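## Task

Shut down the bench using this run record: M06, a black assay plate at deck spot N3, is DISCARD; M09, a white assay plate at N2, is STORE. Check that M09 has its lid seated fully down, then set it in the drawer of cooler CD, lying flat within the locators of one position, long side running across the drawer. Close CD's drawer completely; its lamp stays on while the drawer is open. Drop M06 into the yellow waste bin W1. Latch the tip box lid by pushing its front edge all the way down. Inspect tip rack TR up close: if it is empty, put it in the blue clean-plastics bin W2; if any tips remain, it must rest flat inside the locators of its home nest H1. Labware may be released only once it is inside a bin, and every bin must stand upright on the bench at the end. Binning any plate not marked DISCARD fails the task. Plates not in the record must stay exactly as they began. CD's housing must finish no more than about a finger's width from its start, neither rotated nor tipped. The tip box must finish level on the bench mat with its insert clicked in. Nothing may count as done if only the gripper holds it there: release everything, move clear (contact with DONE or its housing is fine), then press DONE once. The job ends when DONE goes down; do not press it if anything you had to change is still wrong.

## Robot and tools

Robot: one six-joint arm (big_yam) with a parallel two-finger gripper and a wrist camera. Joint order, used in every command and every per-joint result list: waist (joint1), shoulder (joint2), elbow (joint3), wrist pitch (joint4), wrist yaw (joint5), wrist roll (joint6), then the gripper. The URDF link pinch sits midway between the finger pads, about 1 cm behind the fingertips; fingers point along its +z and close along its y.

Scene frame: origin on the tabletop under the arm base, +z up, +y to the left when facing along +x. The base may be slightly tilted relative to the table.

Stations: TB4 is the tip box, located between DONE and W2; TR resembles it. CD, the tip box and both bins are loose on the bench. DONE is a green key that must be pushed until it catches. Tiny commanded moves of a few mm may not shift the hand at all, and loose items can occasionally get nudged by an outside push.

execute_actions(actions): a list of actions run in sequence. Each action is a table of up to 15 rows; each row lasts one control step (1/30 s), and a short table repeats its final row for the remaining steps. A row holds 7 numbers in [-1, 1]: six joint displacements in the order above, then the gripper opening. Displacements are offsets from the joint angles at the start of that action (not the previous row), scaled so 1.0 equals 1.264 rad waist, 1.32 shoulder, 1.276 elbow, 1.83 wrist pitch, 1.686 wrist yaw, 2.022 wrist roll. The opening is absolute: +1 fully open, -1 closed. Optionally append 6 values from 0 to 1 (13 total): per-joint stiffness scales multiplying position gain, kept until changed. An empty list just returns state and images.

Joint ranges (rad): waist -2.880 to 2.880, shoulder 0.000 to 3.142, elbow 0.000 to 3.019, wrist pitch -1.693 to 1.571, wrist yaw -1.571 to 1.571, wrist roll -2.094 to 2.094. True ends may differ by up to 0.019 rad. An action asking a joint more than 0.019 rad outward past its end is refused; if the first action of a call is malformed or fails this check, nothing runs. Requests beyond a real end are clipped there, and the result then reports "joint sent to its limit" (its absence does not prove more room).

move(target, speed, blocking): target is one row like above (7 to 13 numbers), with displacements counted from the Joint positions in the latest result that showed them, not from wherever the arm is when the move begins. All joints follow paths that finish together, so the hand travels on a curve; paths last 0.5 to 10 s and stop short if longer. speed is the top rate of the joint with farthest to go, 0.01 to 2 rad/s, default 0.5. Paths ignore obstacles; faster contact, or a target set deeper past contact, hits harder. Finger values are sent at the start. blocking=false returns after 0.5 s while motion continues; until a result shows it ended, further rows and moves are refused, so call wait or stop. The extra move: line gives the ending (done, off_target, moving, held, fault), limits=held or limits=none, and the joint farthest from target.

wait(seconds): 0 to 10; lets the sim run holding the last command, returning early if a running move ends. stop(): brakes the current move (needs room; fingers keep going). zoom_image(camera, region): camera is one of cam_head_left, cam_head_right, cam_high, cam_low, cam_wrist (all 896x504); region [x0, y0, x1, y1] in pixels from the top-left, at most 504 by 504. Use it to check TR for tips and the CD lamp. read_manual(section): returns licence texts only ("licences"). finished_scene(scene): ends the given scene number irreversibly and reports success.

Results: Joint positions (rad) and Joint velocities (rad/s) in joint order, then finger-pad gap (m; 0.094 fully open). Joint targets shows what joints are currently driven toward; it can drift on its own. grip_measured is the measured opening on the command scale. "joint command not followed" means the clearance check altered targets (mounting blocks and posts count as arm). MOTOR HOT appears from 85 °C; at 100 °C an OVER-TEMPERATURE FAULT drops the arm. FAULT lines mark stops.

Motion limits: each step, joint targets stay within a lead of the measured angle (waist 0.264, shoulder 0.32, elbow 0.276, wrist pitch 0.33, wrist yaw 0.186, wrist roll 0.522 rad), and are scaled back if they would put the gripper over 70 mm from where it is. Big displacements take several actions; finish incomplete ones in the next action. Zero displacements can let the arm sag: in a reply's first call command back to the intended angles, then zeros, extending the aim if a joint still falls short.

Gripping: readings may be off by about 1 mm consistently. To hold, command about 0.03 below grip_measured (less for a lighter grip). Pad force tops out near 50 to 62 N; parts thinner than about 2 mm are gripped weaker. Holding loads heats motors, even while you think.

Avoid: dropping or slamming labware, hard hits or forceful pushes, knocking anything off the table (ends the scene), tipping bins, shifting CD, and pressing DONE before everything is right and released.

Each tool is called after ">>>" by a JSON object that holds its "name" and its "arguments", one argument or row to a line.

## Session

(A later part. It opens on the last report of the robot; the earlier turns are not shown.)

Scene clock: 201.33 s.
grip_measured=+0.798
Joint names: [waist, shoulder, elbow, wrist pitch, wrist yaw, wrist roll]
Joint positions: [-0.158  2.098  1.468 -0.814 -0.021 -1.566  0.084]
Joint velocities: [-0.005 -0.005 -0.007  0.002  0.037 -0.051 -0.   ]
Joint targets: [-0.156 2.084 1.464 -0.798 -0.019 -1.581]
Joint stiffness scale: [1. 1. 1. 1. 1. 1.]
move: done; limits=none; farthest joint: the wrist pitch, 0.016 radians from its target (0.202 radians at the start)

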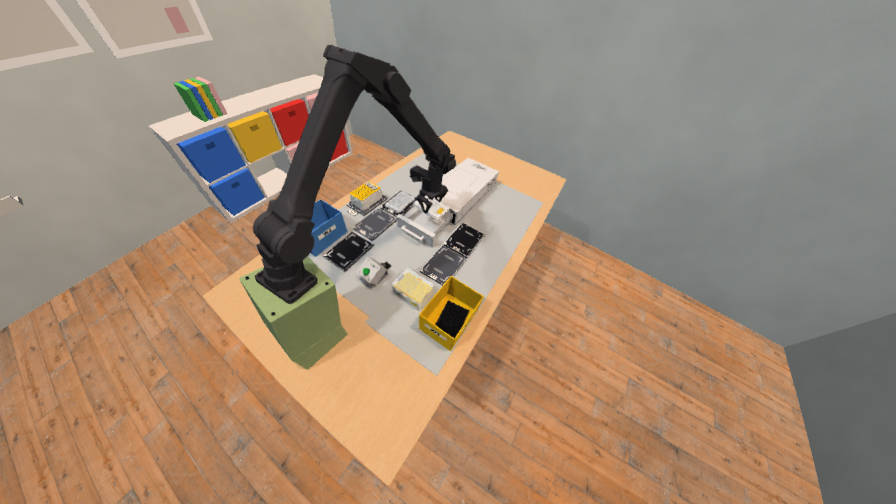

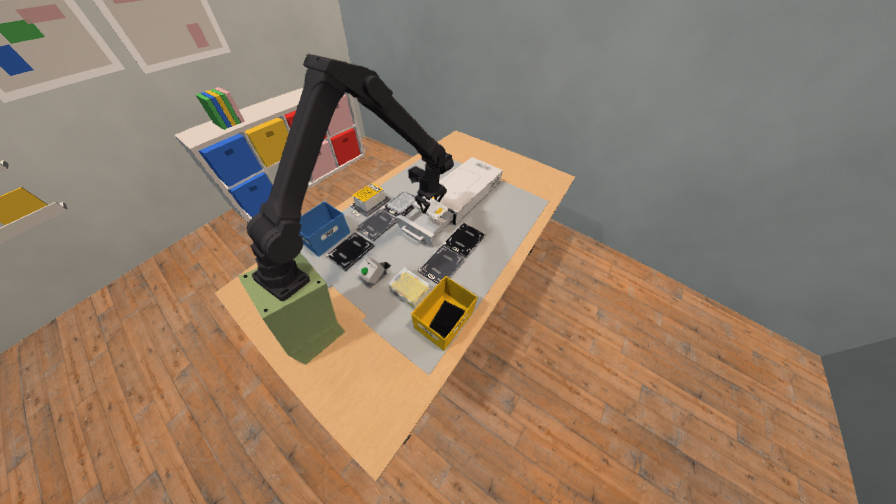

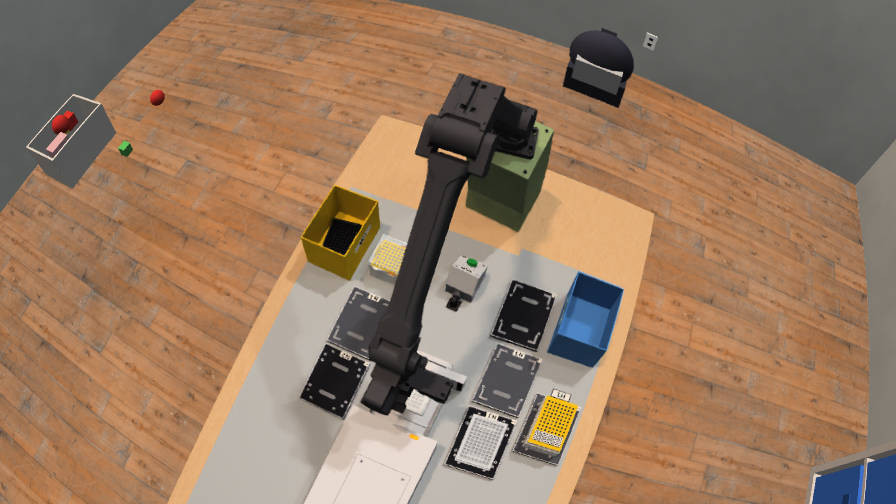

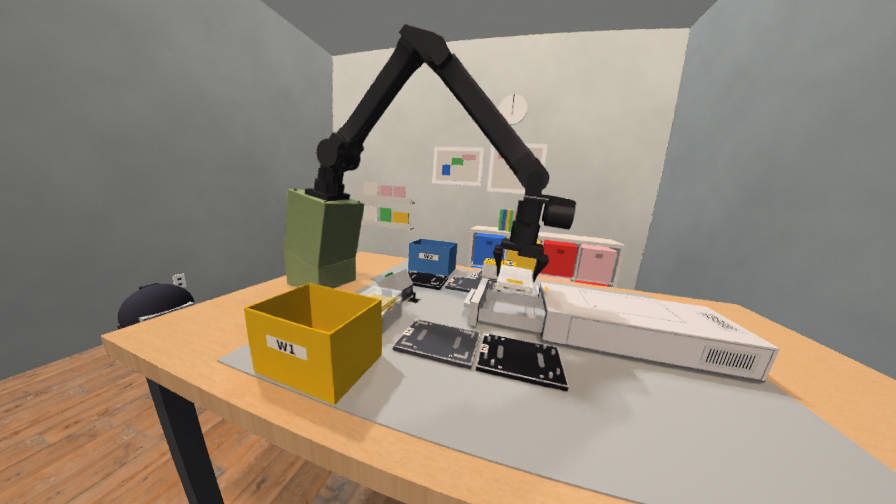

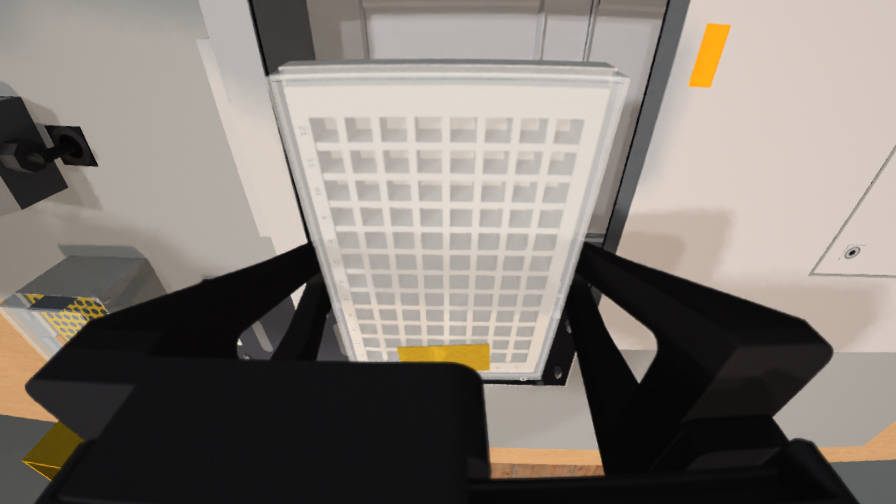

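>>> {"name": "move", "arguments": {
  "target": [0.026,0.0,0,0,0,0.015,0.772],
  "speed": 0.1
}}

>>> {"name": "move", "arguments": {
  "target": [0.006,0.105,0.04,0.06,0,0,0.772],
  "speed": 0.15
}}

Scene clock: 208.10 s.
grip_measured=+0.798
Joint names: [waist, shoulder, elbow, wrist pitch, wrist yaw, wrist roll]
Joint positions: [-0.13   2.098  1.468 -0.814 -0.021 -1.55   0.084]
Joint velocities: [-0.015 -0.005 -0.017 -0.012 -0.066  0.007  0.001]
Joint targets: [-0.126 2.098 1.468 -0.814 -0.021 -1.536]
Joint stiffness scale: [1. 1. 1. 1. 1. 1.]
move: done; limits=none; farthest joint: the wrist roll, 0.015 radians from its target (0.031 radians at the start)

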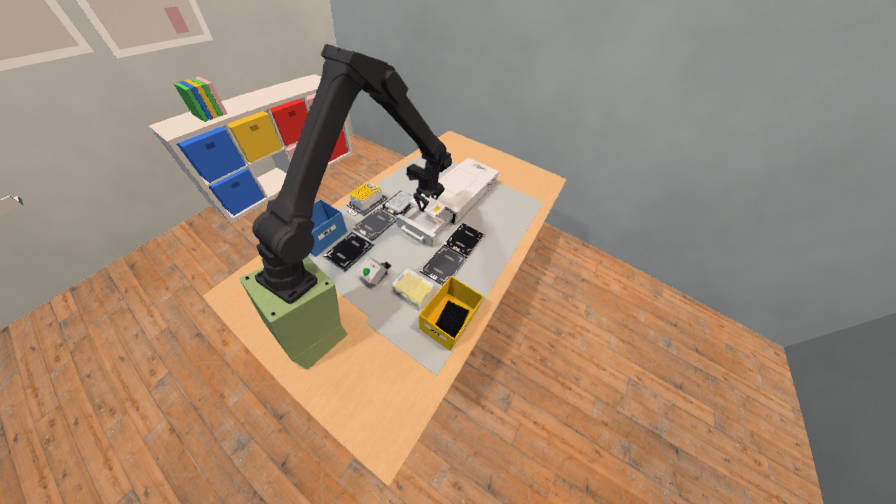

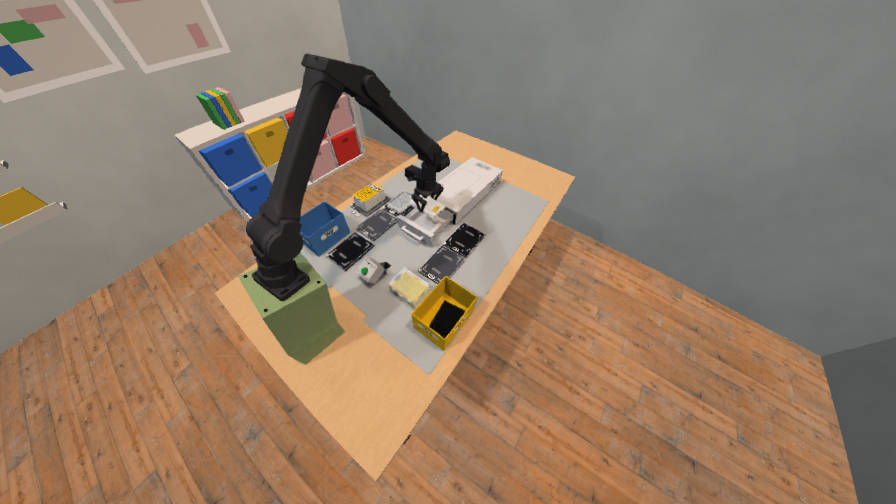

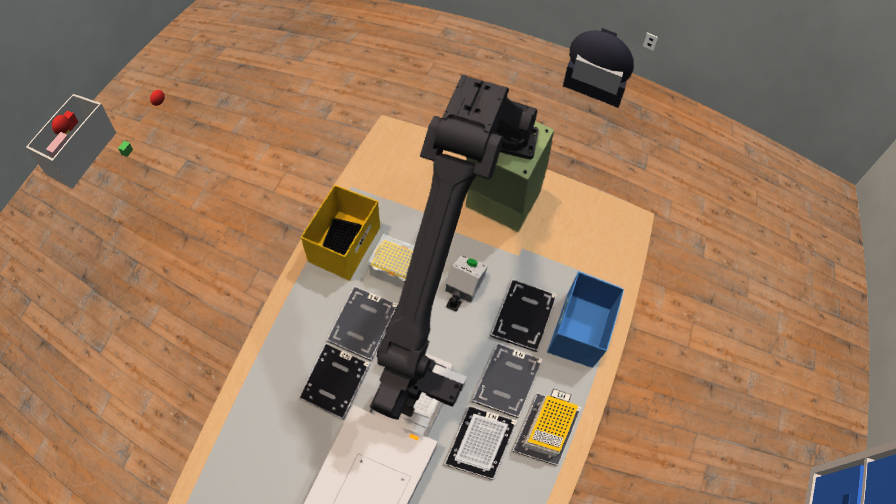

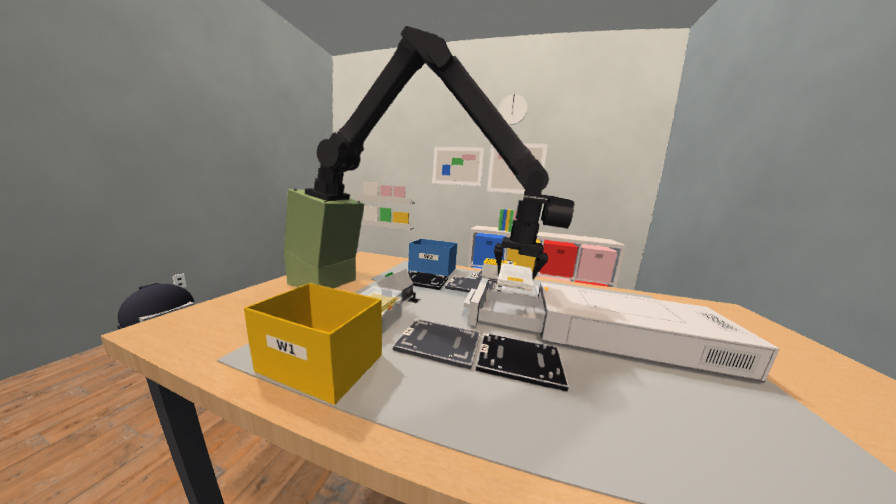

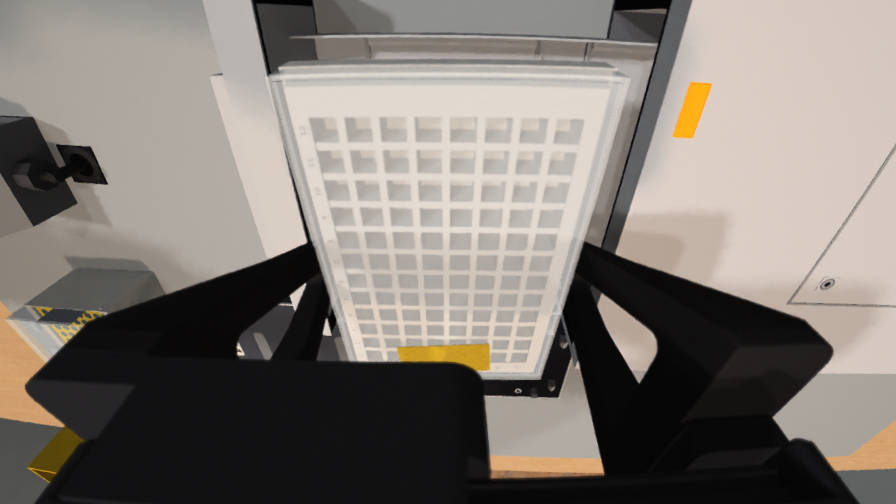

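Scene clock: 209.37 s.
grip_measured=+0.798
Joint names: [waist, shoulder, elbow, wrist pitch, wrist yaw, wrist roll]
Joint positions: [-0.13   2.209  1.488 -0.72  -0.021 -1.55   0.084]
Joint velocities: [ 0.005  0.005 -0.012  0.012 -0.007 -0.066 -0.   ]
Joint targets: [-0.123 2.236 1.519 -0.704 -0.021 -1.550]
Joint stiffness scale: [1. 1. 1. 1. 1. 1.]
move: off_target; limits=none; farthest joint: the elbow, 0.031 radians from its target (0.051 radians at the start)

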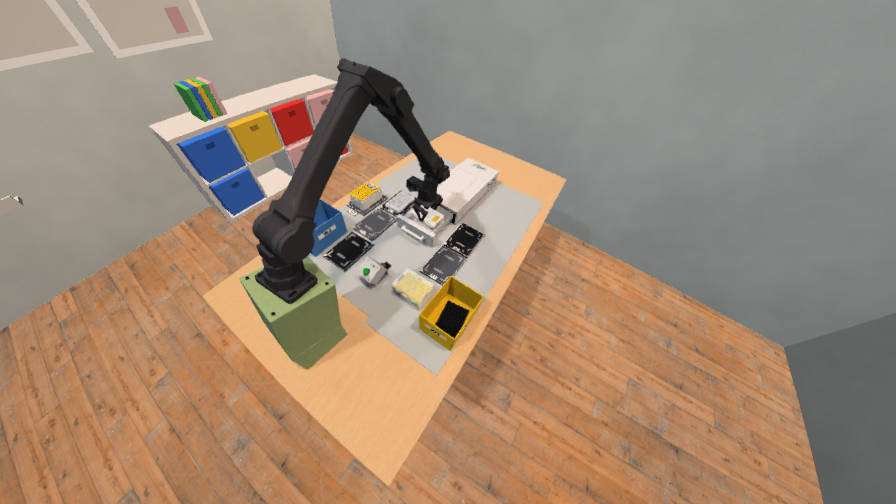

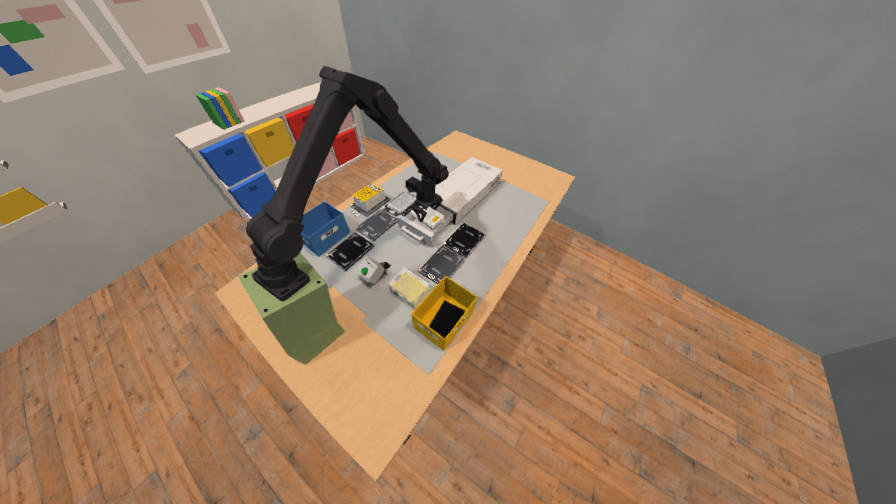

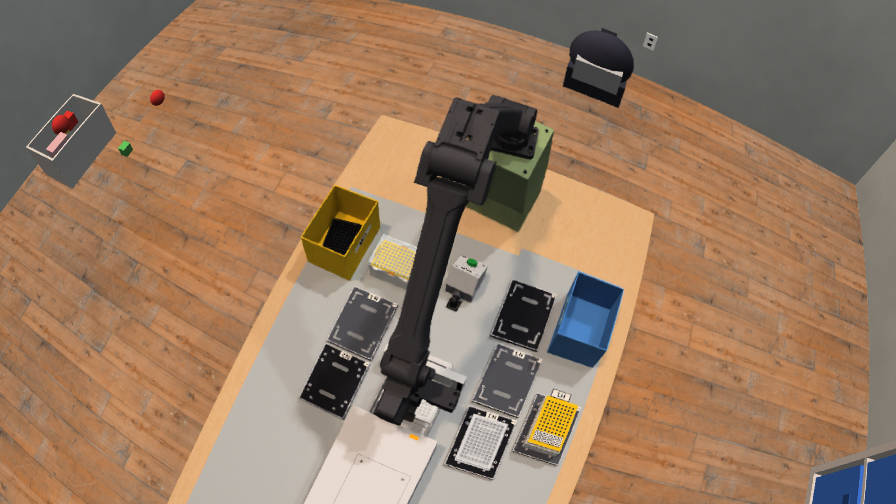

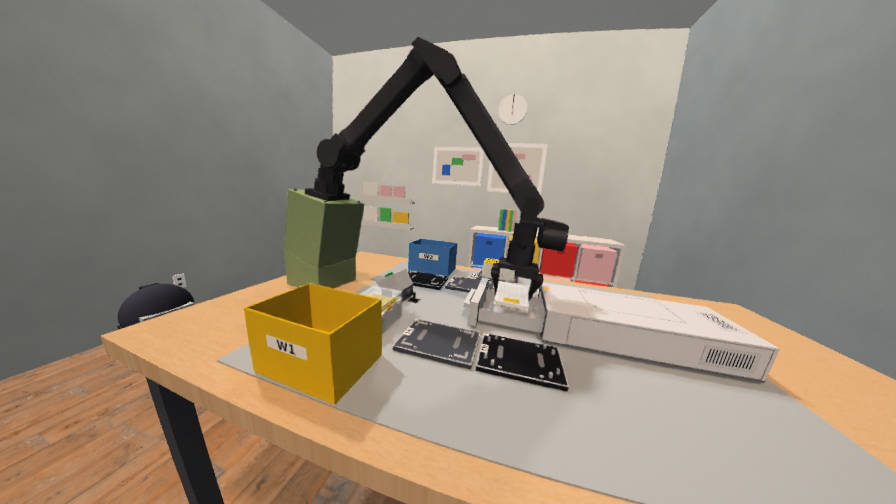

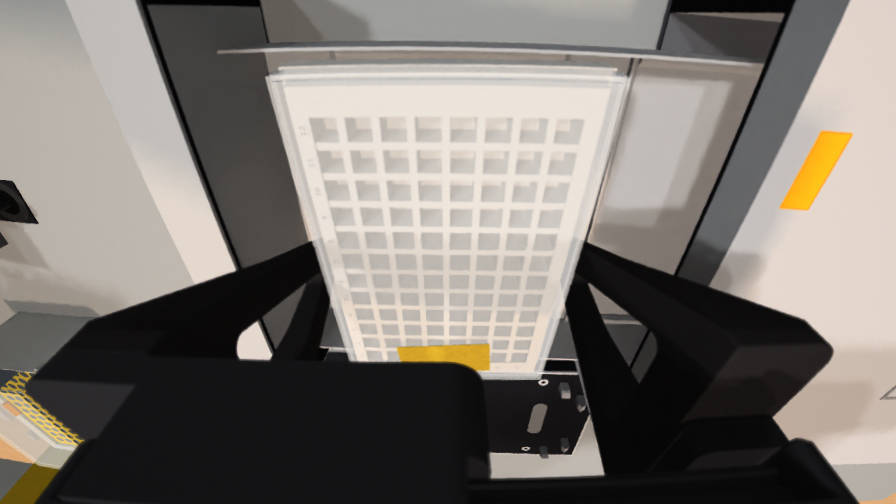

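>>> {"name": "move", "arguments": {
  "target": [0,0.078,0.038,0.047,0,0,0.772],
  "speed": 0.07
}}

Scene clock: 215.10 s.
grip_measured=+0.798
Joint names: [waist, shoulder, elbow, wrist pitch, wrist yaw, wrist roll]
Joint positions: [-0.13   2.278  1.508 -0.651 -0.02  -1.55   0.084]
Joint velocities: [-0.005  0.015 -0.002 -0.002  0.081 -0.037  0.   ]
Joint targets: [-0.130 2.312 1.537 -0.634 -0.021 -1.550]
Joint stiffness scale: [1. 1. 1. 1. 1. 1.]
move: off_target; limits=none; farthest joint: the shoulder, 0.034 radians from its target (0.103 radians at the start)

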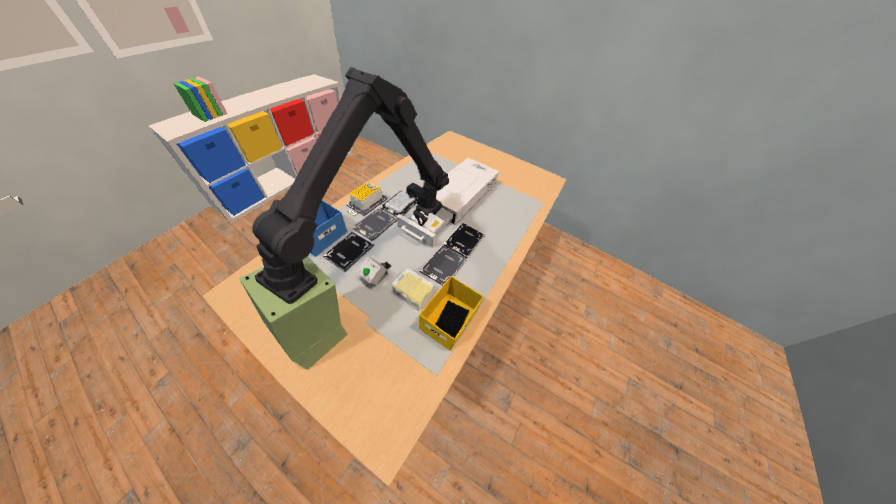

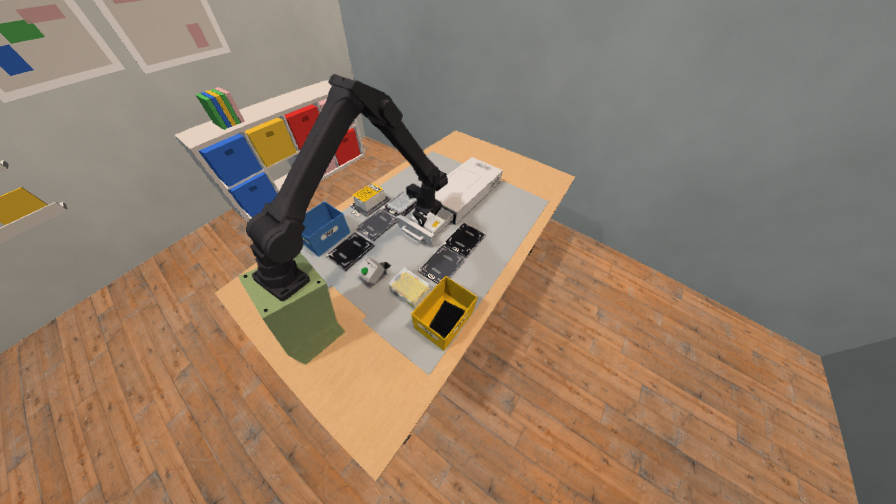

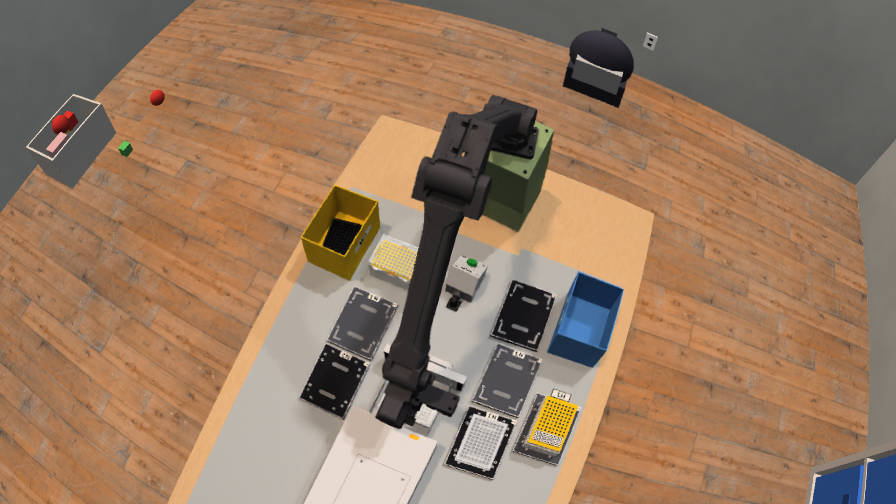

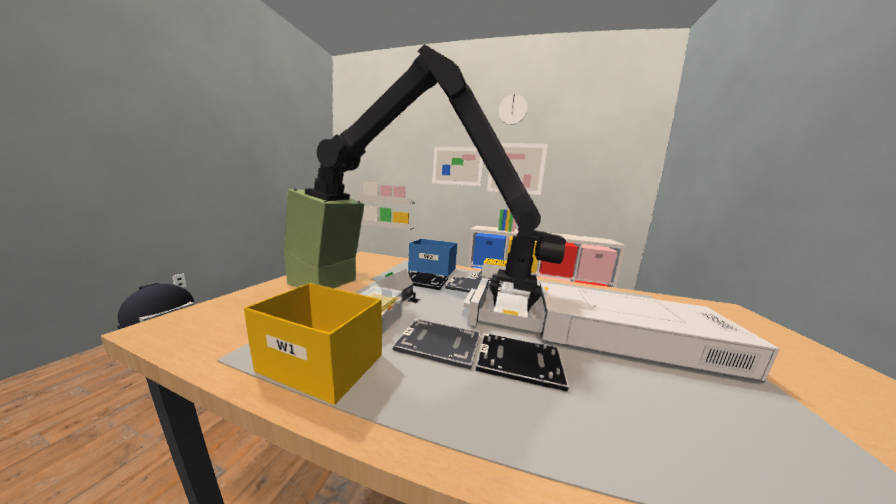

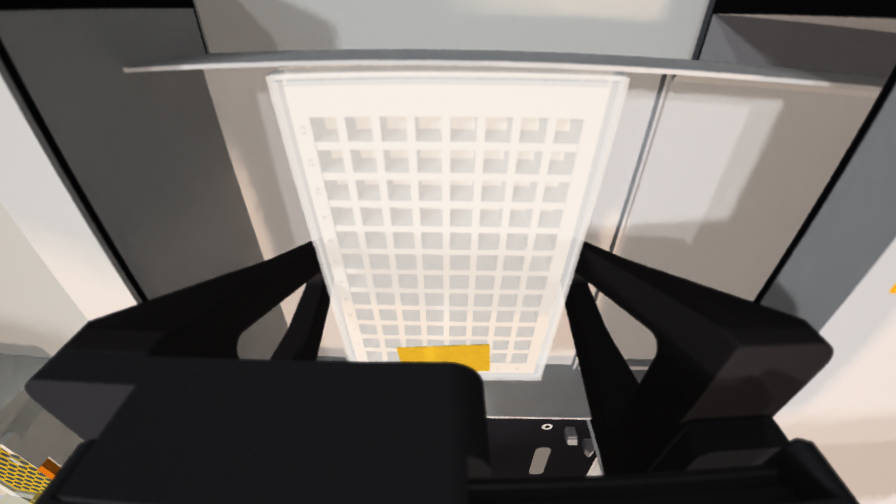

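>>> {"name": "execute_actions", "arguments": {
  "actions": []
}}

Scene clock: 227.83 s.
grip_measured=+0.798
Joint names: [waist, shoulder, elbow, wrist pitch, wrist yaw, wrist roll]
Joint positions: [-0.13   2.278  1.508 -0.651 -0.02  -1.55   0.084]
Joint velocities: [-0.015 -0.024 -0.002 -0.002 -0.022  0.007 -0.   ]
Joint targets: [-0.130 2.312 1.537 -0.634 -0.021 -1.550]
Joint stiffness scale: [1. 1. 1. 1. 1. 1.]

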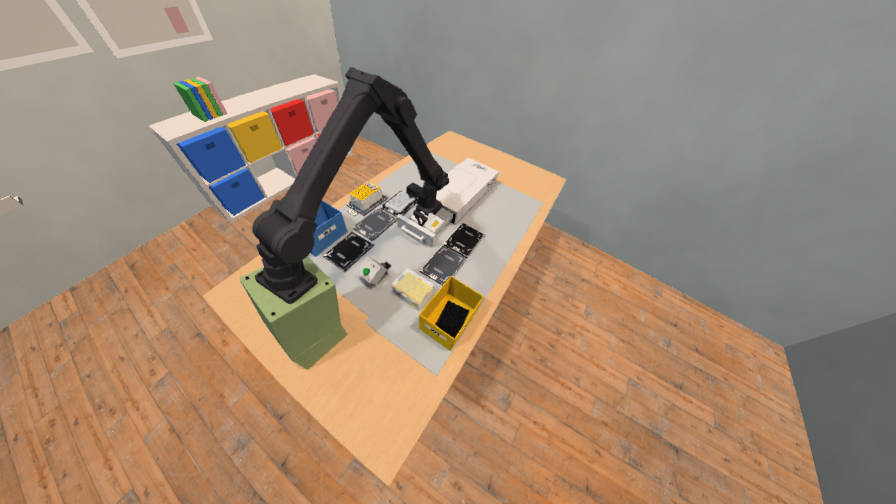

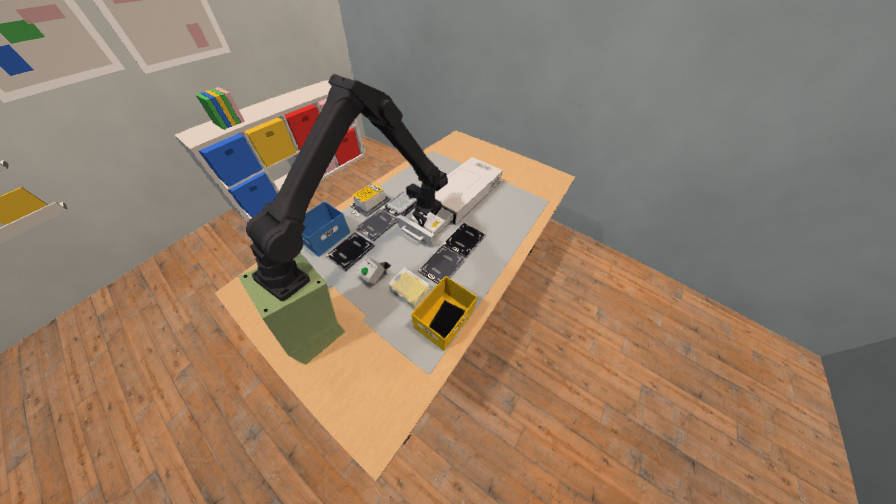

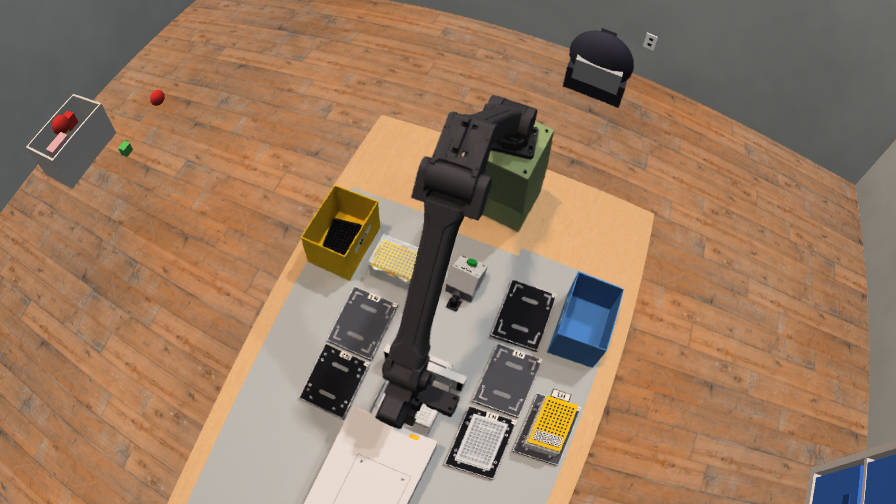

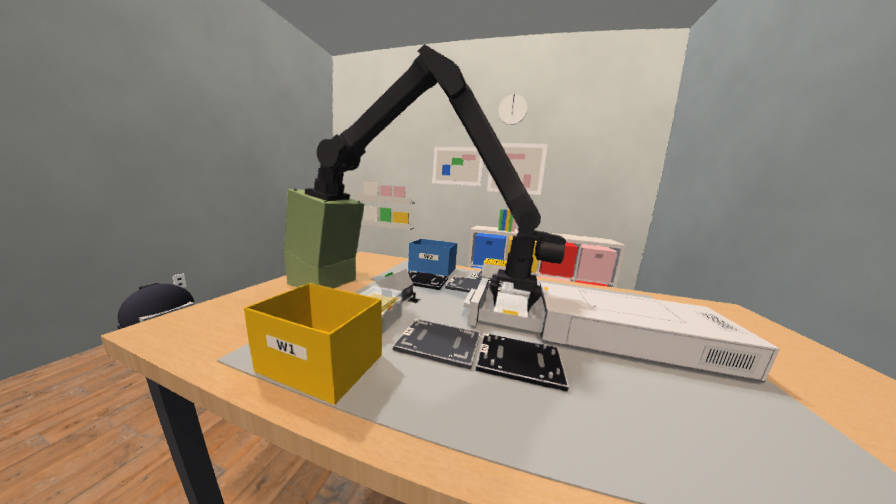

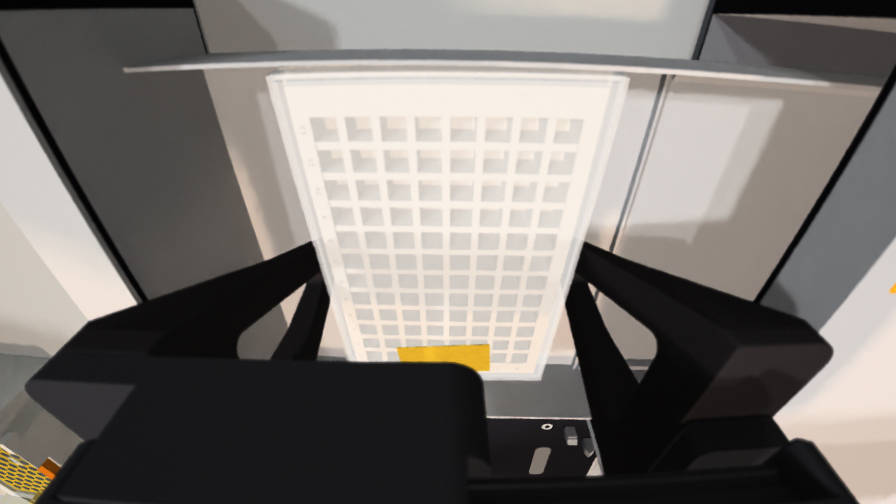

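>>> {"name": "move", "arguments": {
  "target": [0,0.026,0.023,0.009,0,0,1.0]
}}

>>> {"name": "move", "arguments": {
  "target": [0,-0.15,-0.02,0.10,0,0,1.0],
  "speed": 0.3
}}

Scene clock: 230.97 s.
grip_measured=+1.000
Joint names: [waist, shoulder, elbow, wrist pitch, wrist yaw, wrist roll]
Joint positions: [-0.13   2.278  1.508 -0.651 -0.02  -1.55   0.094]
Joint velocities: [ 0.005 -0.015 -0.012 -0.002  0.007 -0.037  0.   ]
Joint targets: [-0.130 2.312 1.537 -0.635 -0.021 -1.550]
Joint stiffness scale: [1. 1. 1. 1. 1. 1.]
move: off_target; limits=none; farthest joint: the shoulder, 0.034 radians from its target (0.034 radians at the start)

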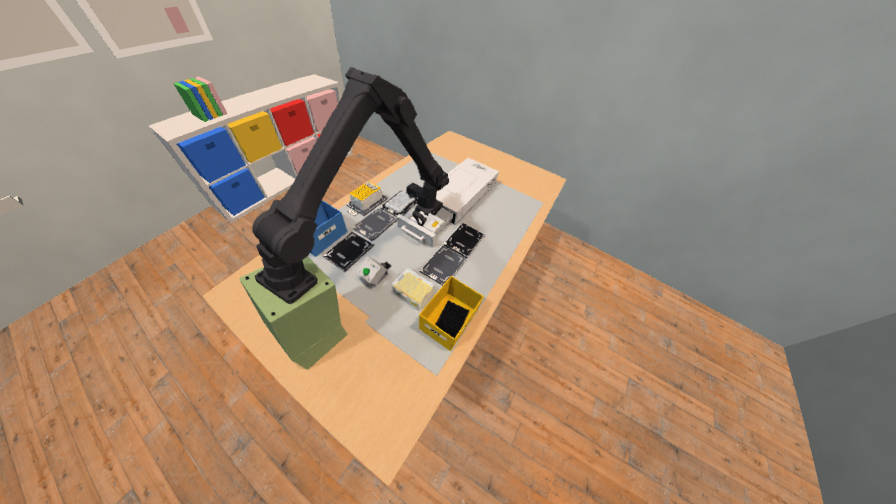

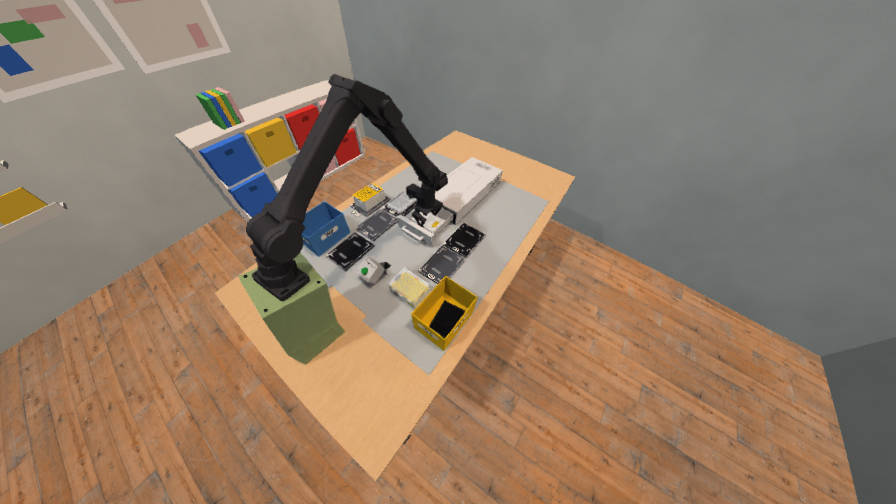

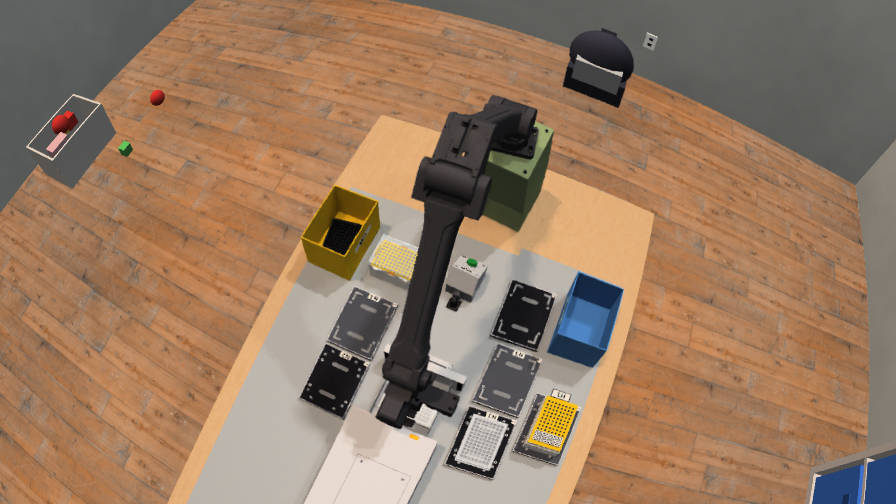

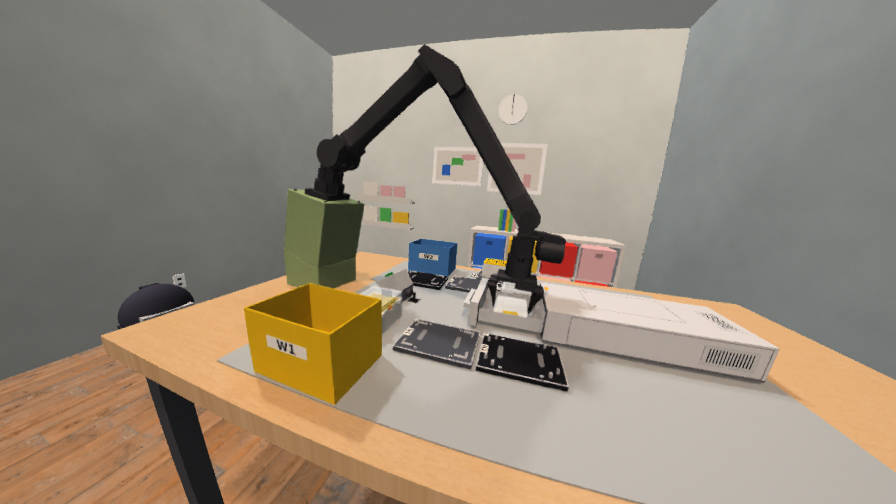

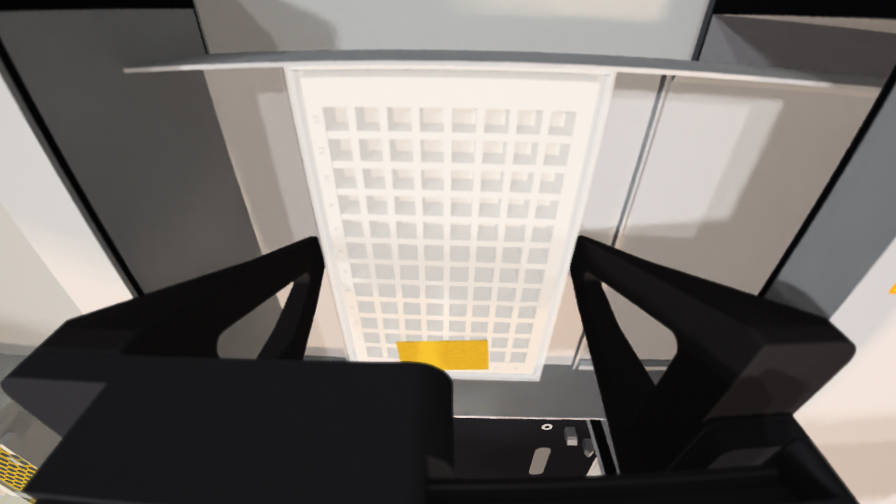

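Scene clock: 232.23 s.
grip_measured=+1.000
Joint names: [waist, shoulder, elbow, wrist pitch, wrist yaw, wrist roll]
Joint positions: [-0.13   2.064  1.463 -0.482 -0.02  -1.548  0.094]
Joint velocities: [-0.005 -0.005  0.007  0.012  0.022 -0.007  0.   ]
Joint targets: [-0.130 2.080 1.482 -0.468 -0.020 -1.550]
Joint stiffness scale: [1. 1. 1. 1. 1. 1.]
move: done; limits=none; farthest joint: the elbow, 0.020 radians from its target (0.025 radians at the start)

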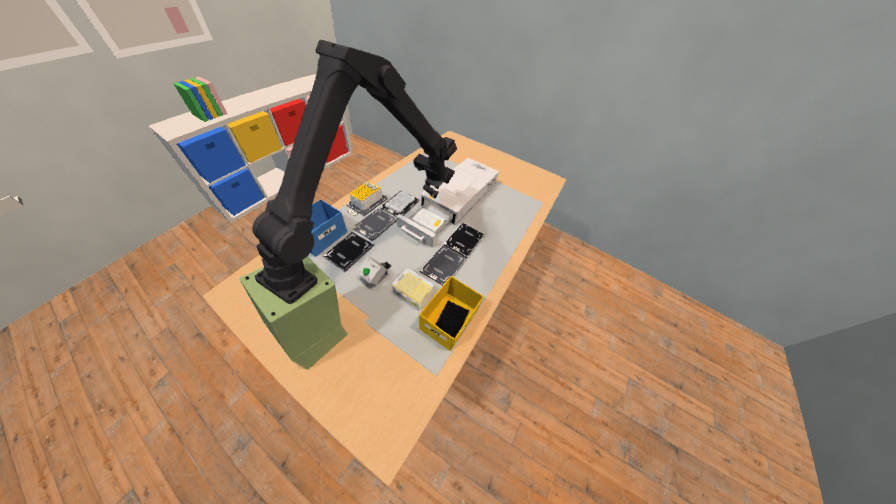

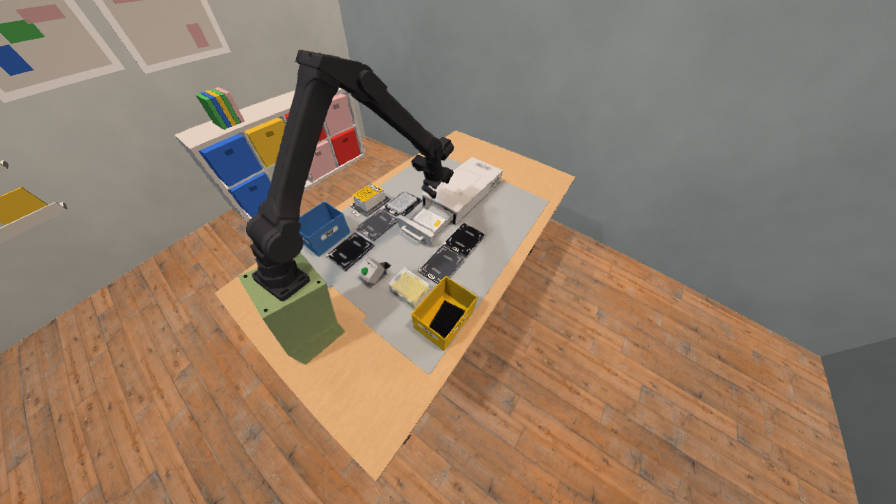

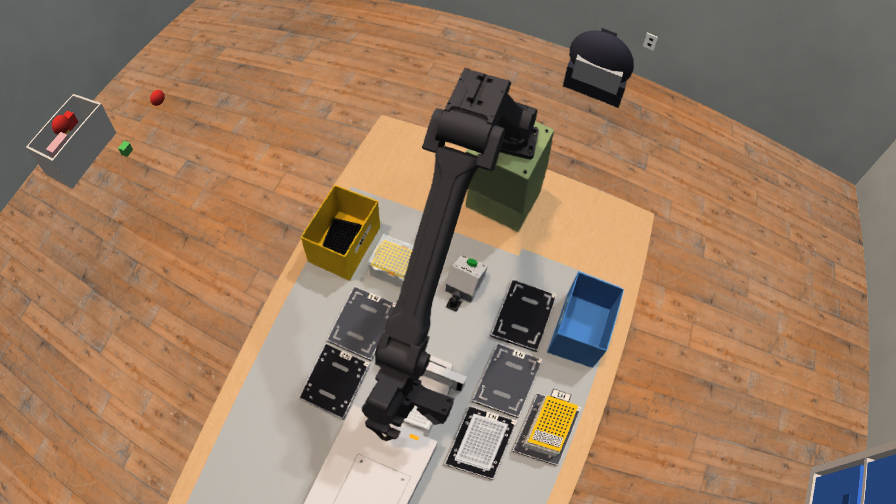

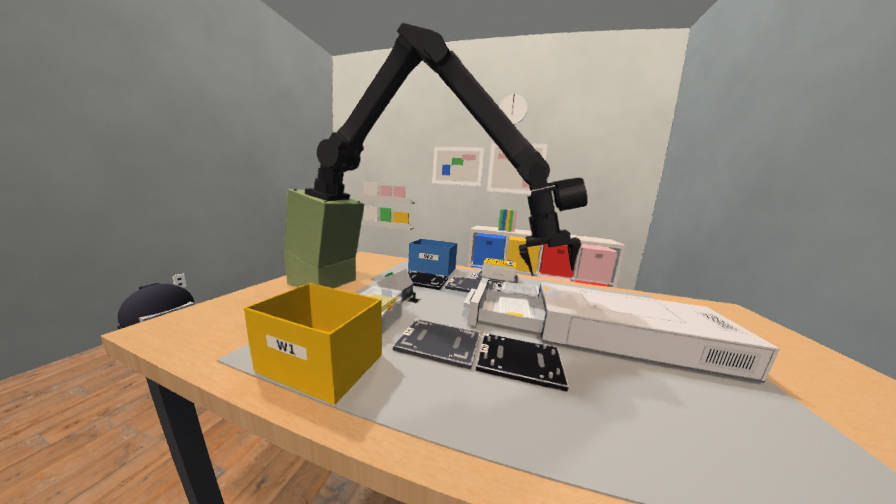

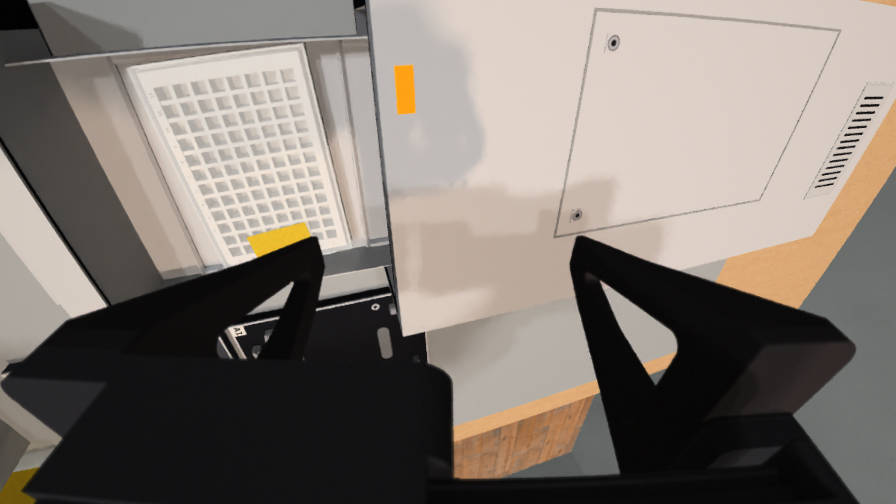

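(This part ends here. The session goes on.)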